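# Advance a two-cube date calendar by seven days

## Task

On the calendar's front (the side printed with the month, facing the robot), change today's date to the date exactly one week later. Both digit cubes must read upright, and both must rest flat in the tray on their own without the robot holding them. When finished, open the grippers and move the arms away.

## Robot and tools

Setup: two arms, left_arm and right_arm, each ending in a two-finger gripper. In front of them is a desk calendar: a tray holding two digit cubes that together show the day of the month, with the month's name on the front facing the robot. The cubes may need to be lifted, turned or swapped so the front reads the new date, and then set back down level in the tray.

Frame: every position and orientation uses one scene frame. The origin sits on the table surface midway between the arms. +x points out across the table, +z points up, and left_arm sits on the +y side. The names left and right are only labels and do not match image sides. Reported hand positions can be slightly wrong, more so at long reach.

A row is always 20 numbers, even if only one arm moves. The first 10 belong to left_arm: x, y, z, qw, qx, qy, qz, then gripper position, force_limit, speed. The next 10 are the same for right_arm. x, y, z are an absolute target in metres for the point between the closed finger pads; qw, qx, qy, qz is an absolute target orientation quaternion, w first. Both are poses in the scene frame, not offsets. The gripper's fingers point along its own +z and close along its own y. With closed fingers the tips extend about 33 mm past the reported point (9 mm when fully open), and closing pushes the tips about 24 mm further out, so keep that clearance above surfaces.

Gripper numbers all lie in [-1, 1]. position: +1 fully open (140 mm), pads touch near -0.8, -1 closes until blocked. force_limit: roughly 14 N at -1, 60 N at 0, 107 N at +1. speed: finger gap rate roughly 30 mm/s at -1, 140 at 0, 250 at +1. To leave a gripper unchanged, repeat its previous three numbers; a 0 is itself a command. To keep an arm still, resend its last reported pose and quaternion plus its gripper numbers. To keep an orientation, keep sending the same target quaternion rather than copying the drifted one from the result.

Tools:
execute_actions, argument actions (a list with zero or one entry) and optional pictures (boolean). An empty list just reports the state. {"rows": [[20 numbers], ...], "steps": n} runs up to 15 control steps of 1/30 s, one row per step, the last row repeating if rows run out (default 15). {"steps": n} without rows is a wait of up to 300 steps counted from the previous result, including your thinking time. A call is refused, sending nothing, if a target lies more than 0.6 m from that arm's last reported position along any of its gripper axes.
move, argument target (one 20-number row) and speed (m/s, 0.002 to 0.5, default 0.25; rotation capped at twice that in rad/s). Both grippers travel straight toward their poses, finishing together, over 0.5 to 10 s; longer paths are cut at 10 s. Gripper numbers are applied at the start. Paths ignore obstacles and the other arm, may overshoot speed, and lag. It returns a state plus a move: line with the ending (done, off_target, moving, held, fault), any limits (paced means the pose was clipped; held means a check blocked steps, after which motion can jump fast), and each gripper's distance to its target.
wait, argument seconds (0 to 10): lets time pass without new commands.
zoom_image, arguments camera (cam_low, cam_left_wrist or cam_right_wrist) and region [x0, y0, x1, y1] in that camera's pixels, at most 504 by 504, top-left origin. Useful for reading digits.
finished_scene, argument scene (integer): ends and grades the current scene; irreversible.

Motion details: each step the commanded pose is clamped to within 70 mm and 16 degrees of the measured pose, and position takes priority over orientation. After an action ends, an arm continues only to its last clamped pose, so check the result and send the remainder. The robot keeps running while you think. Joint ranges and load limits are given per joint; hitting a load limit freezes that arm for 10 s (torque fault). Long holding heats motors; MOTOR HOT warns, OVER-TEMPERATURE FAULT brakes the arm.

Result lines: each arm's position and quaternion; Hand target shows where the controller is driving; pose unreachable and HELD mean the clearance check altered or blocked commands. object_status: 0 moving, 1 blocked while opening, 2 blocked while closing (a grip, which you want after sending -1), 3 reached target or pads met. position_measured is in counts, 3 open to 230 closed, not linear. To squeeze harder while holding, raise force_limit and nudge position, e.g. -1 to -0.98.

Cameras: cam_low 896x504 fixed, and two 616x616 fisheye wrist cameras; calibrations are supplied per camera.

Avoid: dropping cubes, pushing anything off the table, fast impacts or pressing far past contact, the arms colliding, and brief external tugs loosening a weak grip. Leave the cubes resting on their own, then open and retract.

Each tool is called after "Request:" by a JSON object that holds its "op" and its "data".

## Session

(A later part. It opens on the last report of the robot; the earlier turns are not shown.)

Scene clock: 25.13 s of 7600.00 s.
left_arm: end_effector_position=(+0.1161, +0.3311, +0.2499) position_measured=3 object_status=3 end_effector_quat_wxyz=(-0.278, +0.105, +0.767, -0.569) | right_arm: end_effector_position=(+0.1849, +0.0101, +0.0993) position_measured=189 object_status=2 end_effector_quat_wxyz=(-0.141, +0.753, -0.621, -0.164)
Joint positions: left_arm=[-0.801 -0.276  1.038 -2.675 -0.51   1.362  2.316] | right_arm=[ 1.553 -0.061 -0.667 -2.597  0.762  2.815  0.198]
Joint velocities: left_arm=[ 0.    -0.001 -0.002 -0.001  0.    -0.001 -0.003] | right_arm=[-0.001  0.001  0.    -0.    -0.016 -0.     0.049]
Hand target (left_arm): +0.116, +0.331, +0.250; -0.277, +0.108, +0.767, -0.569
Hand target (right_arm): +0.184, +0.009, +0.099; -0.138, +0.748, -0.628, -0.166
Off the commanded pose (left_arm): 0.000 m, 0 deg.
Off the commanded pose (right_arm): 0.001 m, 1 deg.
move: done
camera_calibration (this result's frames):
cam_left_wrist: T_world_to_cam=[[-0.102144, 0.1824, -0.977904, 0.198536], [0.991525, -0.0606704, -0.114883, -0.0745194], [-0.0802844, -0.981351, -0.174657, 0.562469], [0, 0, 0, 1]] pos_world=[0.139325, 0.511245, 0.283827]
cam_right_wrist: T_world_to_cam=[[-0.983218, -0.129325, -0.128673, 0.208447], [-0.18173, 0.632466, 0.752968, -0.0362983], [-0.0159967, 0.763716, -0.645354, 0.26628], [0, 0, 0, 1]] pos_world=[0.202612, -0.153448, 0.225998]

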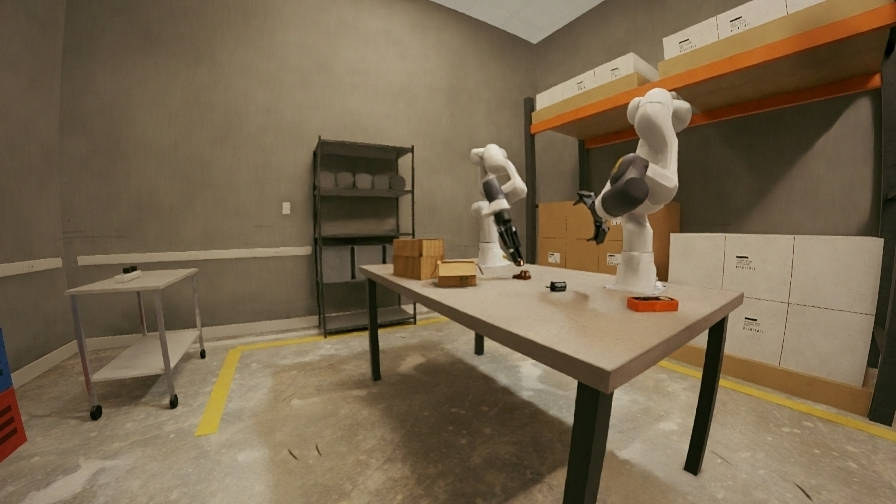

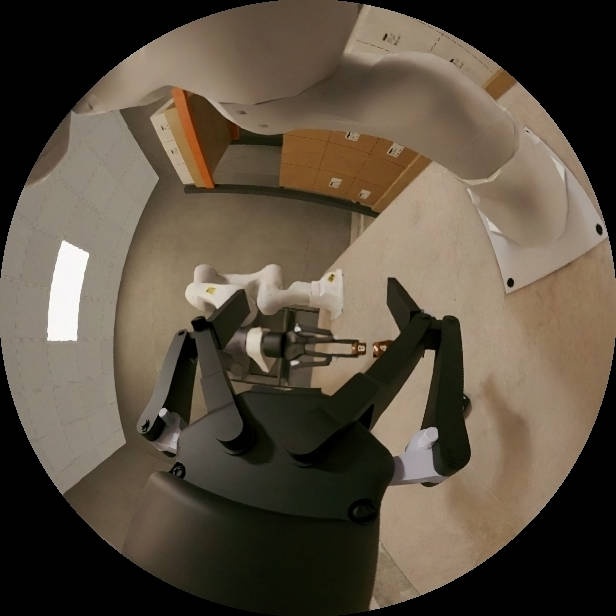

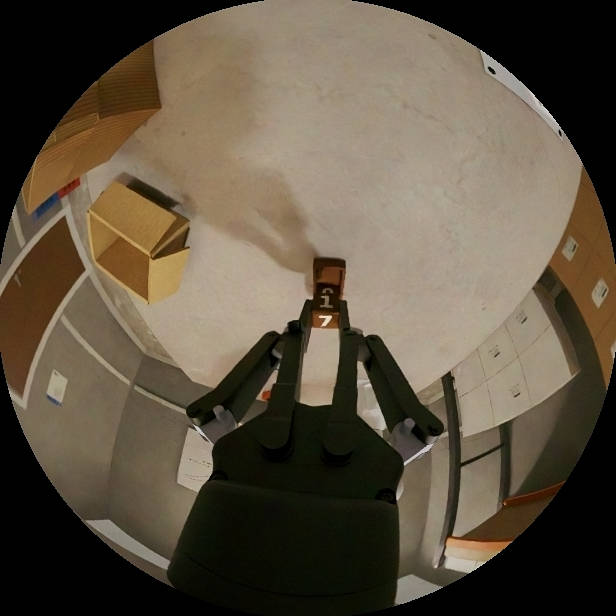

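Request:
{"op": "move", "data": {"target": [0.116,0.331,0.25,-0.277,0.108,0.767,-0.569,1,0,0,0.24,-0.10,0.09,-0.047,0.840,0.0735,0.535,-1,-0.4,-0.6]}}

Request:
{"op": "move", "data": {"target": [0.116,0.331,0.25,-0.277,0.108,0.767,-0.569,1,0,0,0.24,-0.10,0.036,-0.047,0.840,0.0735,0.535,-1,-0.4,-0.6], "speed": 0.08}}

Request:
{"op": "zoom_image", "data": {"camera": "cam_low", "region": [450, 220, 540, 290]}}

Scene clock: 31.27 s of 7600.00 s.
left_arm: end_effector_position=(+0.1161, +0.3311, +0.2499) position_measured=3 object_status=3 end_effector_quat_wxyz=(-0.278, +0.105, +0.767, -0.569) | right_arm: end_effector_position=(+0.2402, -0.1019, +0.0918) position_measured=189 object_status=2 end_effector_quat_wxyz=(-0.036, +0.841, +0.072, +0.536)
Joint positions: left_arm=[-0.801 -0.276  1.038 -2.675 -0.51   1.362  2.316] | right_arm=[ 1.266  0.063 -0.003 -2.773 -1.674  2.064  1.215]
Joint velocities: left_arm=[ 0.001  0.001 -0.001  0.001 -0.001  0.     0.002] | right_arm=[ 0.     0.002  0.002 -0.002 -0.003 -0.012  0.011]
Hand target (left_arm): +0.116, +0.331, +0.250; -0.277, +0.108, +0.767, -0.569
Hand target (right_arm): +0.240, -0.102, +0.092; -0.038, +0.839, +0.072, +0.538
Off the commanded pose (left_arm): 0.000 m, 0 deg.
Off the commanded pose (right_arm): 0.003 m, 1 deg.
move: done
camera_calibration (this result's frames):
cam_left_wrist: T_world_to_cam=[[-0.102105, 0.182405, -0.977908, 0.198533], [0.991528, -0.0606815, -0.114846, -0.0745348], [-0.0802893, -0.981349, -0.174663, 0.562475], [0, 0, 0, 1]] pos_world=[0.139335, 0.511248, 0.283831]
cam_right_wrist: T_world_to_cam=[[0.277779, -0.959701, -0.0425752, -0.148005], [-0.734386, -0.183575, -0.653435, 0.228944], [0.619286, 0.212777, -0.755785, 0.14927], [0, 0, 0, 1]] pos_world=[0.116805, -0.131773, 0.256115]

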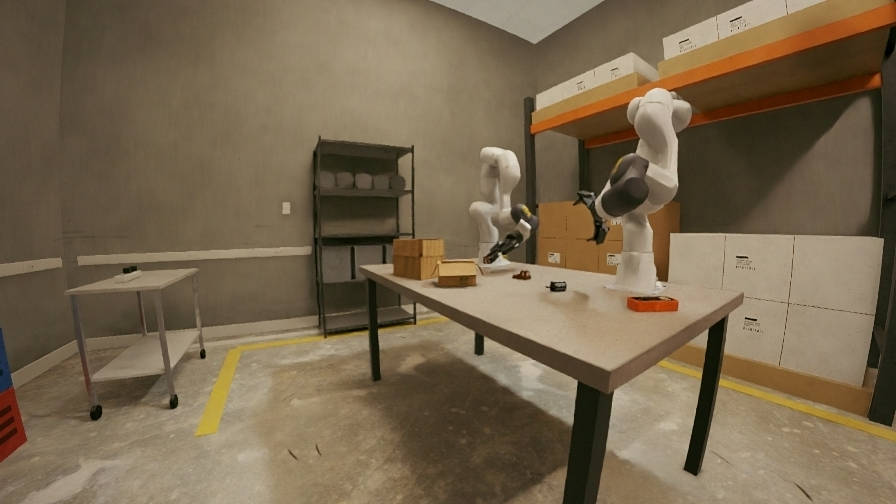

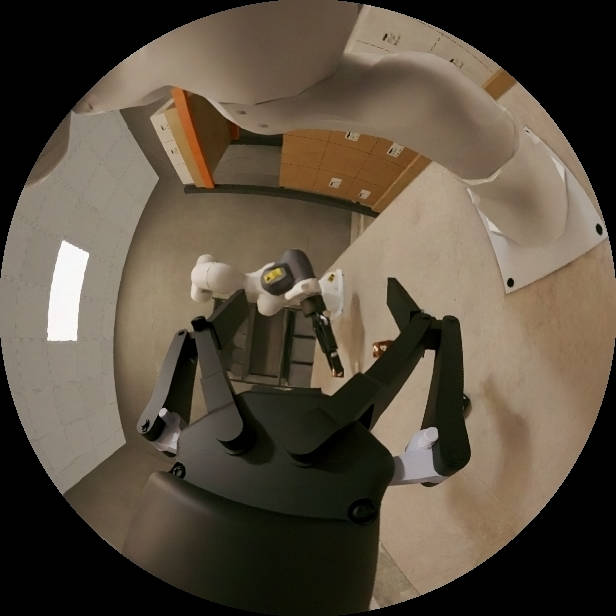

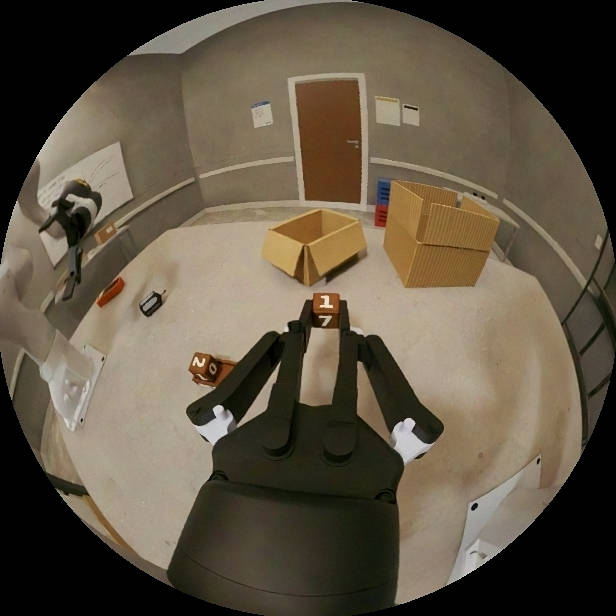

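Scene clock: 32.60 s of 7600.00 s.
left_arm: end_effector_position=(+0.1161, +0.3311, +0.2499) position_measured=3 object_status=3 end_effector_quat_wxyz=(-0.278, +0.105, +0.767, -0.569) | right_arm: end_effector_position=(+0.2408, -0.1019, +0.0358) position_measured=189 object_status=2 end_effector_quat_wxyz=(-0.042, +0.840, +0.079, +0.535)
Joint positions: left_arm=[-0.801 -0.276  1.038 -2.675 -0.51   1.362  2.316] | right_arm=[ 1.266  0.271 -0.003 -2.712 -1.769  2.046  1.383]
Joint velocities: left_arm=[ 0.001  0.001 -0.001  0.001 -0.001 -0.    -0.   ] | right_arm=[-0.     0.001  0.001  0.001 -0.002 -0.002  0.033]
Hand target (left_arm): +0.116, +0.331, +0.250; -0.277, +0.108, +0.767, -0.569
Hand target (right_arm): +0.241, -0.100, +0.037; -0.047, +0.839, +0.074, +0.537
Off the commanded pose (left_arm): 0.000 m, 0 deg.
Off the commanded pose (right_arm): 0.002 m, 1 deg.
move: done
camera_calibration (this result's frames):
cam_left_wrist: T_world_to_cam=[[-0.102096, 0.182406, -0.977908, 0.198532], [0.991529, -0.0606844, -0.114837, -0.0745383], [-0.0802907, -0.981349, -0.174665, 0.562476], [0, 0, 0, 1]] pos_world=[0.139338, 0.511248, 0.283831]
cam_right_wrist: T_world_to_cam=[[0.294524, -0.954607, -0.04452, -0.154036], [-0.731328, -0.195158, -0.653508, 0.190875], [0.615154, 0.225032, -0.755609, 0.108835], [0, 0, 0, 1]] pos_world=[0.11801, -0.134284, 0.200117]

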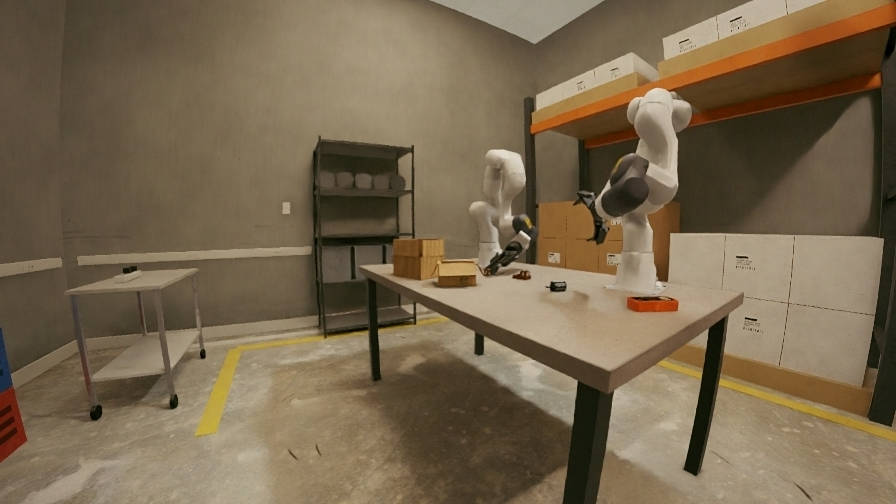

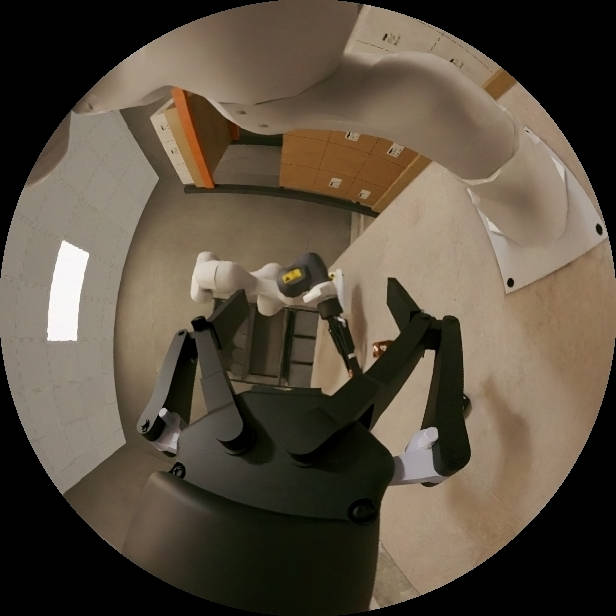

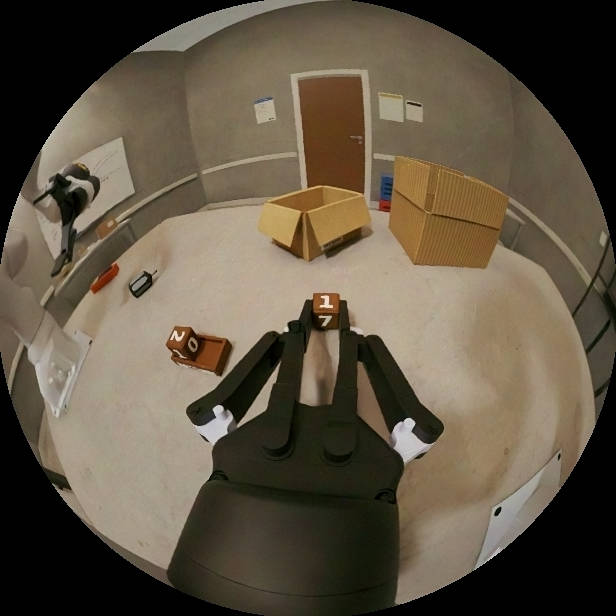

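Region (450, 220, 540, 290) of cam_low's 896x504 image, scaled by 5.600, with more detail than that image has.

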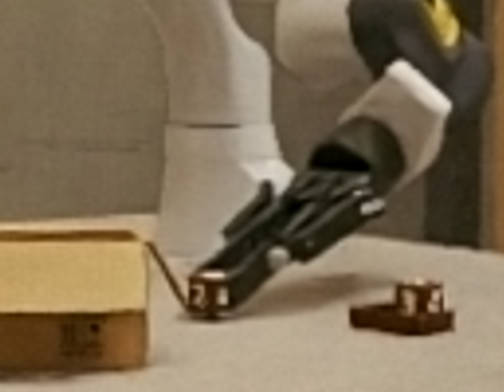

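Request:
{"op": "move", "data": {"target": [0.116,0.331,0.25,-0.277,0.108,0.767,-0.569,1,0,0,0.24,-0.10,0.027,-0.047,0.840,0.0735,0.535,-1,-0.4,-0.6], "speed": 0.015}}

Request:
{"op": "move", "data": {"target": [0.116,0.331,0.25,-0.277,0.108,0.767,-0.569,1,0,0,0.24,-0.10,0.027,-0.047,0.840,0.0735,0.535,-0.1,-0.4,-0.6]}}

Request:
{"op": "move", "data": {"target": [0.116,0.331,0.25,-0.277,0.108,0.767,-0.569,1,0,0,0.24,-0.10,0.09,-0.047,0.840,0.0735,0.535,-0.1,-0.4,-0.6]}}

Request:
{"op": "move", "data": {"target": [0.116,0.331,0.25,-0.277,0.108,0.767,-0.569,1,0,0,0.272,-0.11,0.075,-0.139,0.748,-0.627,-0.166,-0.1,-0.4,0]}}

Request:
{"op": "zoom_image", "data": {"camera": "cam_right_wrist", "region": [260, 230, 400, 370]}}

Scene clock: 34.47 s of 7600.00 s.
left_arm: end_effector_position=(+0.1162, +0.3311, +0.2499) position_measured=3 object_status=3 end_effector_quat_wxyz=(-0.278, +0.105, +0.767, -0.569) | right_arm: end_effector_position=(+0.2421, -0.1012, +0.0291) position_measured=189 object_status=2 end_effector_quat_wxyz=(-0.043, +0.839, +0.075, +0.537)
Joint positions: left_arm=[-0.801 -0.276  1.038 -2.675 -0.51   1.362  2.316] | right_arm=[ 1.266  0.302 -0.003 -2.698 -1.776  2.039  1.408]
Joint velocities: left_arm=[ 0.    -0.001  0.    -0.    -0.001  0.    -0.001] | right_arm=[ 0.001  0.006  0.001  0.    -0.003 -0.006  0.017]
Hand target (left_arm): +0.116, +0.331, +0.250; -0.277, +0.108, +0.767, -0.569
Hand target (right_arm): +0.240, -0.100, +0.027; -0.047, +0.840, +0.074, +0.535
Off the commanded pose (left_arm): 0.000 m, 0 deg.
Off the commanded pose (right_arm): 0.003 m, 1 deg.
move: done
camera_calibration (this result's frames):
cam_left_wrist: T_world_to_cam=[[-0.102078, 0.182407, -0.97791, 0.198531], [0.991531, -0.0606909, -0.114821, -0.0745442], [-0.0802944, -0.981348, -0.174667, 0.562478], [0, 0, 0, 1]] pos_world=[0.139342, 0.511249, 0.283833]
cam_right_wrist: T_world_to_cam=[[0.290183, -0.955636, -0.0505353, -0.152853], [-0.730328, -0.187024, -0.656995, 0.188346], [0.618397, 0.227556, -0.752199, 0.102186], [0, 0, 0, 1]] pos_world=[0.118718, -0.134099, 0.192882]

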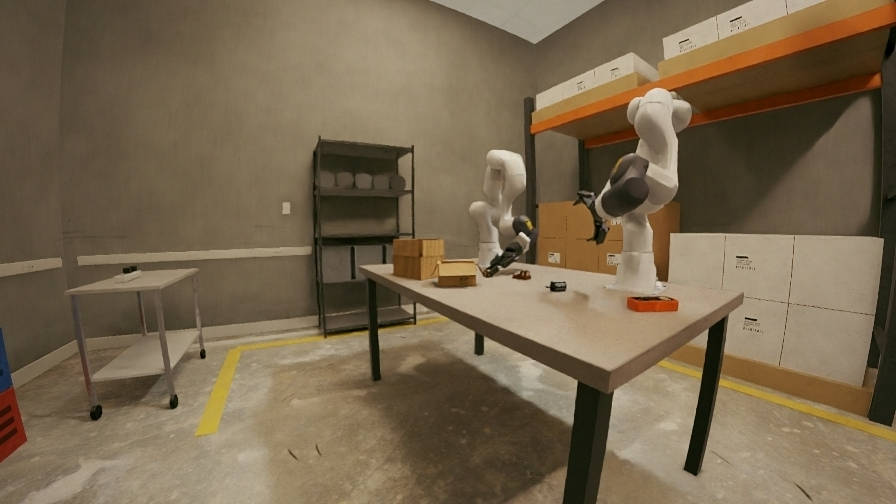

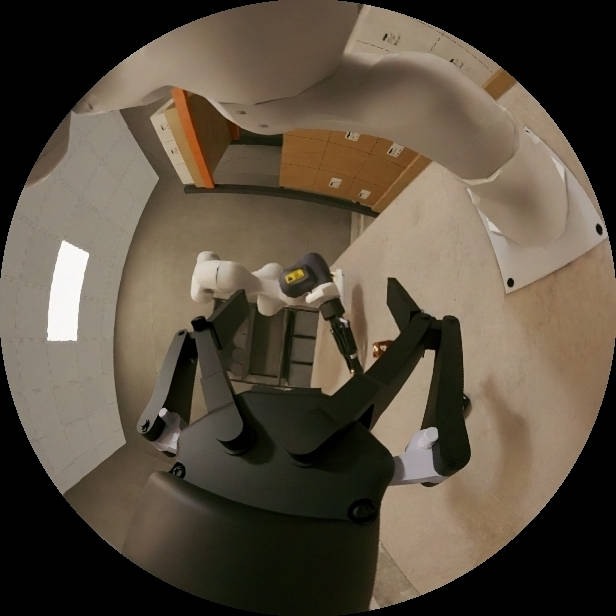

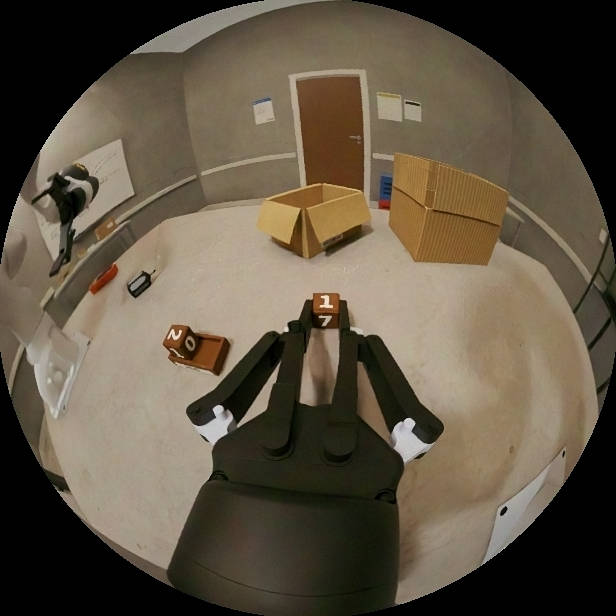

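Scene clock: 35.17 s of 7600.00 s.
left_arm: end_effector_position=(+0.1162, +0.3311, +0.2499) position_measured=3 object_status=3 end_effector_quat_wxyz=(-0.278, +0.105, +0.767, -0.569) | right_arm: end_effector_position=(+0.2417, -0.1017, +0.0281) position_measured=141 object_status=3 end_effector_quat_wxyz=(-0.043, +0.840, +0.075, +0.536)
Joint positions: left_arm=[-0.801 -0.276  1.038 -2.675 -0.51   1.362  2.316] | right_arm=[ 1.266  0.304 -0.002 -2.698 -1.776  2.039  1.412]
Joint velocities: left_arm=[-0.     0.    -0.002  0.    -0.001  0.001 -0.001] | right_arm=[-0.     0.001  0.     0.001 -0.    -0.     0.005]
Hand target (left_arm): +0.116, +0.331, +0.250; -0.277, +0.108, +0.767, -0.569
Hand target (right_arm): +0.240, -0.100, +0.027; -0.047, +0.840, +0.074, +0.535
Off the commanded pose (left_arm): 0.000 m, 0 deg.
Off the commanded pose (right_arm): 0.003 m, 0 deg.
move: done
camera_calibration (this result's frames):
cam_left_wrist: T_world_to_cam=[[-0.102074, 0.182408, -0.97791, 0.19853], [0.991531, -0.0606922, -0.114816, -0.0745462], [-0.080295, -0.981348, -0.174668, 0.562479], [0, 0, 0, 1]] pos_world=[0.139344, 0.51125, 0.283833]
cam_right_wrist: T_world_to_cam=[[0.289304, -0.955829, -0.051898, -0.153069], [-0.731177, -0.185666, -0.656436, 0.187538], [0.617805, 0.227856, -0.752595, 0.101971], [0, 0, 0, 1]] pos_world=[0.118409, -0.134723, 0.191905]

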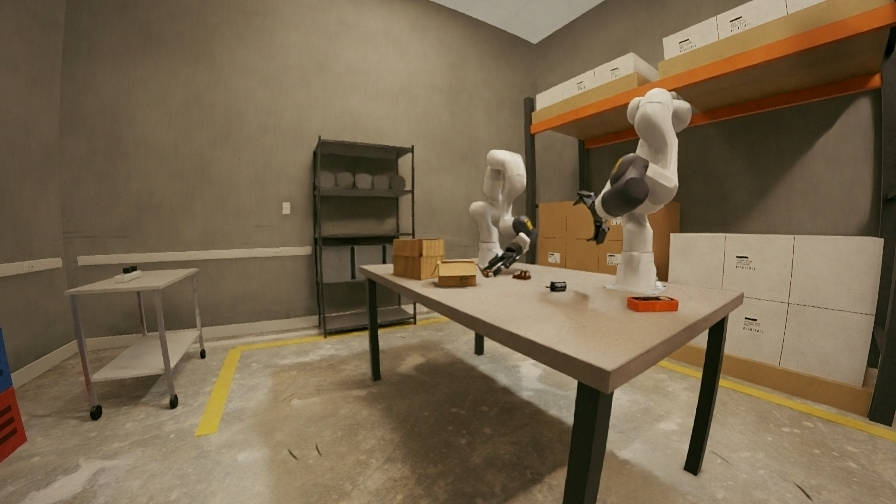

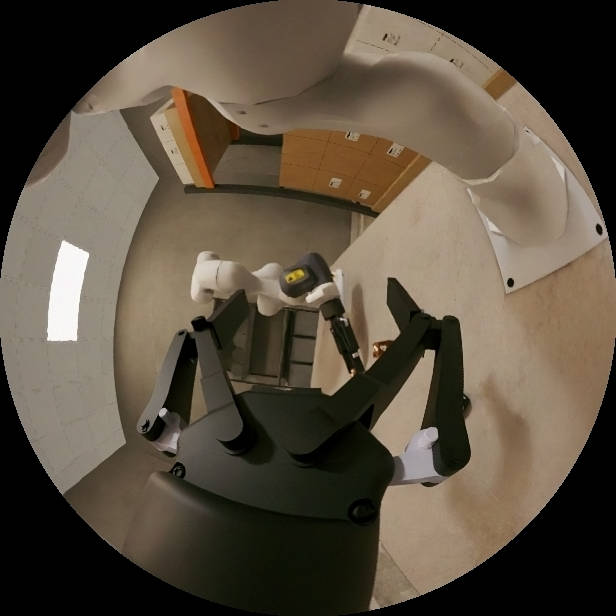

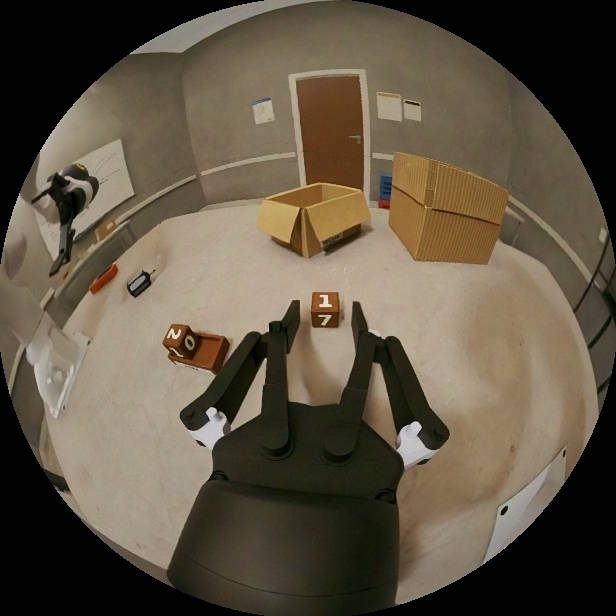

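Scene clock: 36.37 s of 7600.00 s.
left_arm: end_effector_position=(+0.1162, +0.3311, +0.2499) position_measured=3 object_status=3 end_effector_quat_wxyz=(-0.278, +0.105, +0.767, -0.569) | right_arm: end_effector_position=(+0.2388, -0.0979, +0.0902) position_measured=141 object_status=3 end_effector_quat_wxyz=(-0.052, +0.840, +0.069, +0.535)
Joint positions: left_arm=[-0.801 -0.276  1.038 -2.675 -0.51   1.362  2.316] | right_arm=[ 1.266  0.066 -0.004 -2.777 -1.705  2.069  1.259]
Joint velocities: left_arm=[-0.    -0.001  0.    -0.001 -0.001 -0.001 -0.001] | right_arm=[ 0.     0.    -0.002  0.     0.001  0.003 -0.031]
Hand target (left_arm): +0.116, +0.331, +0.250; -0.277, +0.108, +0.767, -0.569
Hand target (right_arm): +0.239, -0.100, +0.089; -0.047, +0.841, +0.073, +0.534
Off the commanded pose (left_arm): 0.000 m, 0 deg.
Off the commanded pose (right_arm): 0.002 m, 1 deg.
move: done
camera_calibration (this result's frames):
cam_left_wrist: T_world_to_cam=[[-0.102063, 0.18241, -0.977911, 0.19853], [0.991532, -0.0606967, -0.114806, -0.0745498], [-0.0802977, -0.981347, -0.17467, 0.56248], [0, 0, 0, 1]] pos_world=[0.139347, 0.51125, 0.283834]
cam_right_wrist: T_world_to_cam=[[0.288283, -0.954714, -0.0735778, -0.143111], [-0.734841, -0.171315, -0.656246, 0.229148], [0.613923, 0.243253, -0.750951, 0.151909], [0, 0, 0, 1]] pos_world=[0.116383, -0.134326, 0.253924]

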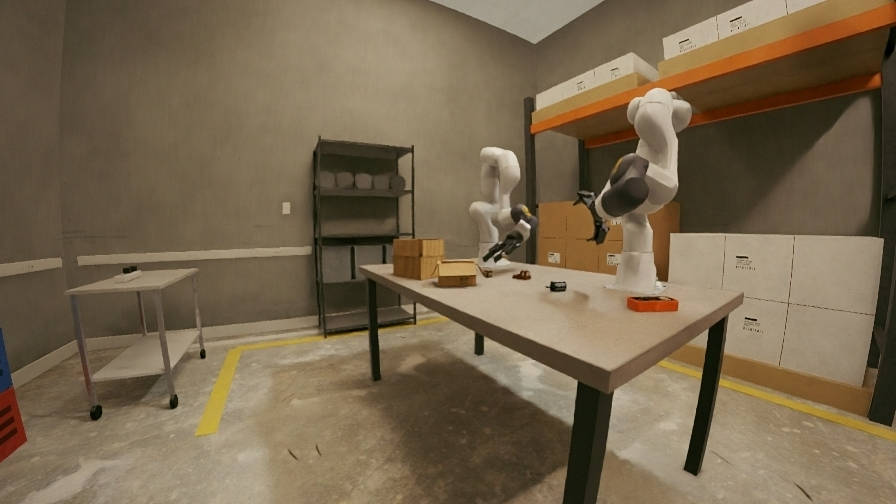

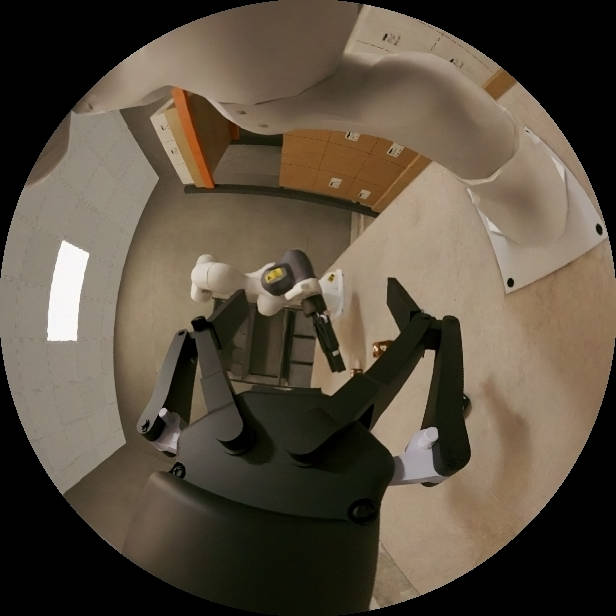

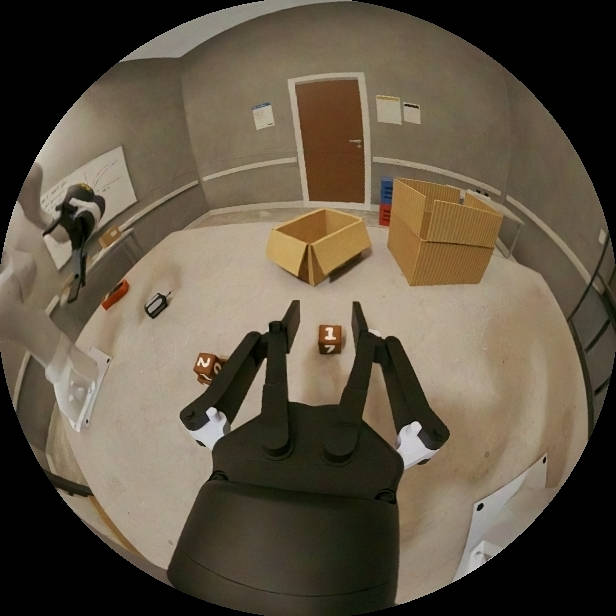

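Scene clock: 40.93 s of 7600.00 s.
left_arm: end_effector_position=(+0.1162, +0.3311, +0.2499) position_measured=3 object_status=3 end_effector_quat_wxyz=(-0.278, +0.105, +0.767, -0.569) | right_arm: end_effector_position=(+0.2716, -0.1128, +0.0722) position_measured=141 object_status=3 end_effector_quat_wxyz=(-0.139, +0.746, -0.628, -0.171)
Joint positions: left_arm=[-0.801 -0.276  1.038 -2.675 -0.51   1.362  2.316] | right_arm=[ 1.845 -0.457 -1.484 -2.73  -0.138  2.849  0.496]
Joint velocities: left_arm=[-0.    -0.    -0.001  0.     0.    -0.001  0.   ] | right_arm=[ 0.01  -0.009 -0.009 -0.    -0.007 -0.014 -0.005]
Hand target (left_arm): +0.116, +0.331, +0.250; -0.277, +0.108, +0.767, -0.569
Hand target (right_arm): +0.271, -0.112, +0.072; -0.139, +0.751, -0.623, -0.171
Off the commanded pose (left_arm): 0.000 m, 0 deg.
Off the commanded pose (right_arm): 0.004 m, 1 deg.
move: off_target (right_arm)
camera_calibration (this result's frames):
cam_left_wrist: T_world_to_cam=[[-0.102058, 0.182411, -0.977911, 0.198529], [0.991532, -0.0606984, -0.114802, -0.0745515], [-0.0802987, -0.981347, -0.174671, 0.562481], [0, 0, 0, 1]] pos_world=[0.139348, 0.51125, 0.283834]
cam_right_wrist: T_world_to_cam=[[-0.987211, -0.112106, -0.113344, 0.276233], [-0.158843, 0.631266, 0.759126, 0.0708375], [-0.013552, 0.767421, -0.641, 0.343563], [0, 0, 0, 1]] pos_world=[0.288608, -0.277408, 0.197759]

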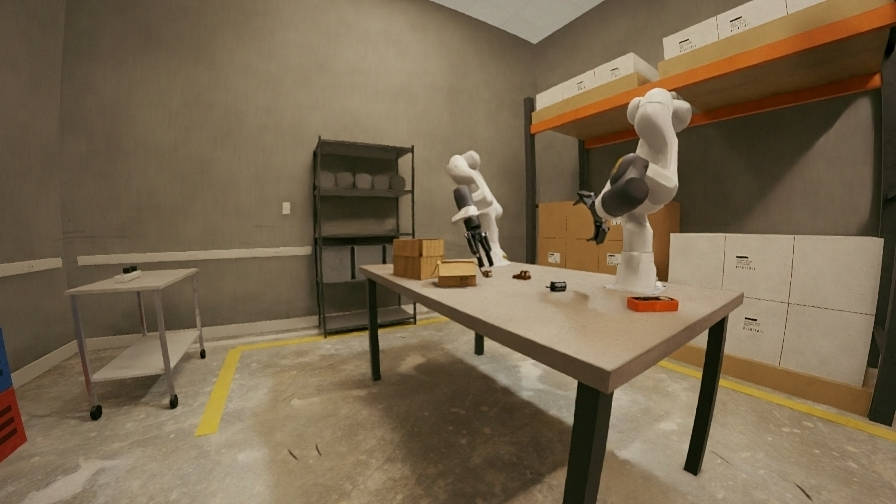

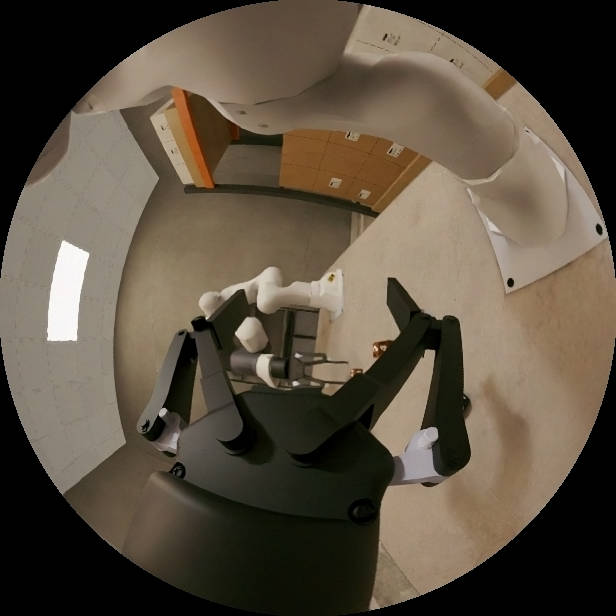

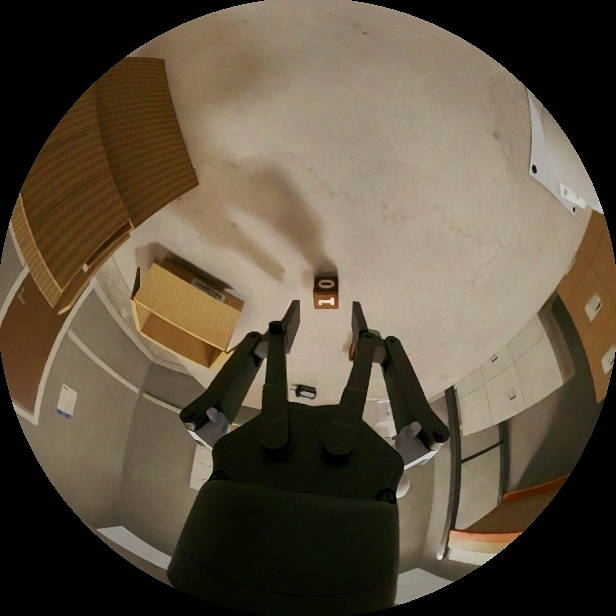

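Region (260, 230, 400, 370) of cam_right_wrist's 616x616 image, scaled by 3.600, with more detail than that image has.

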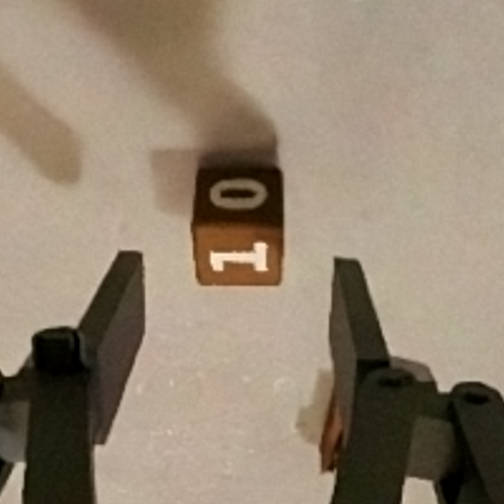

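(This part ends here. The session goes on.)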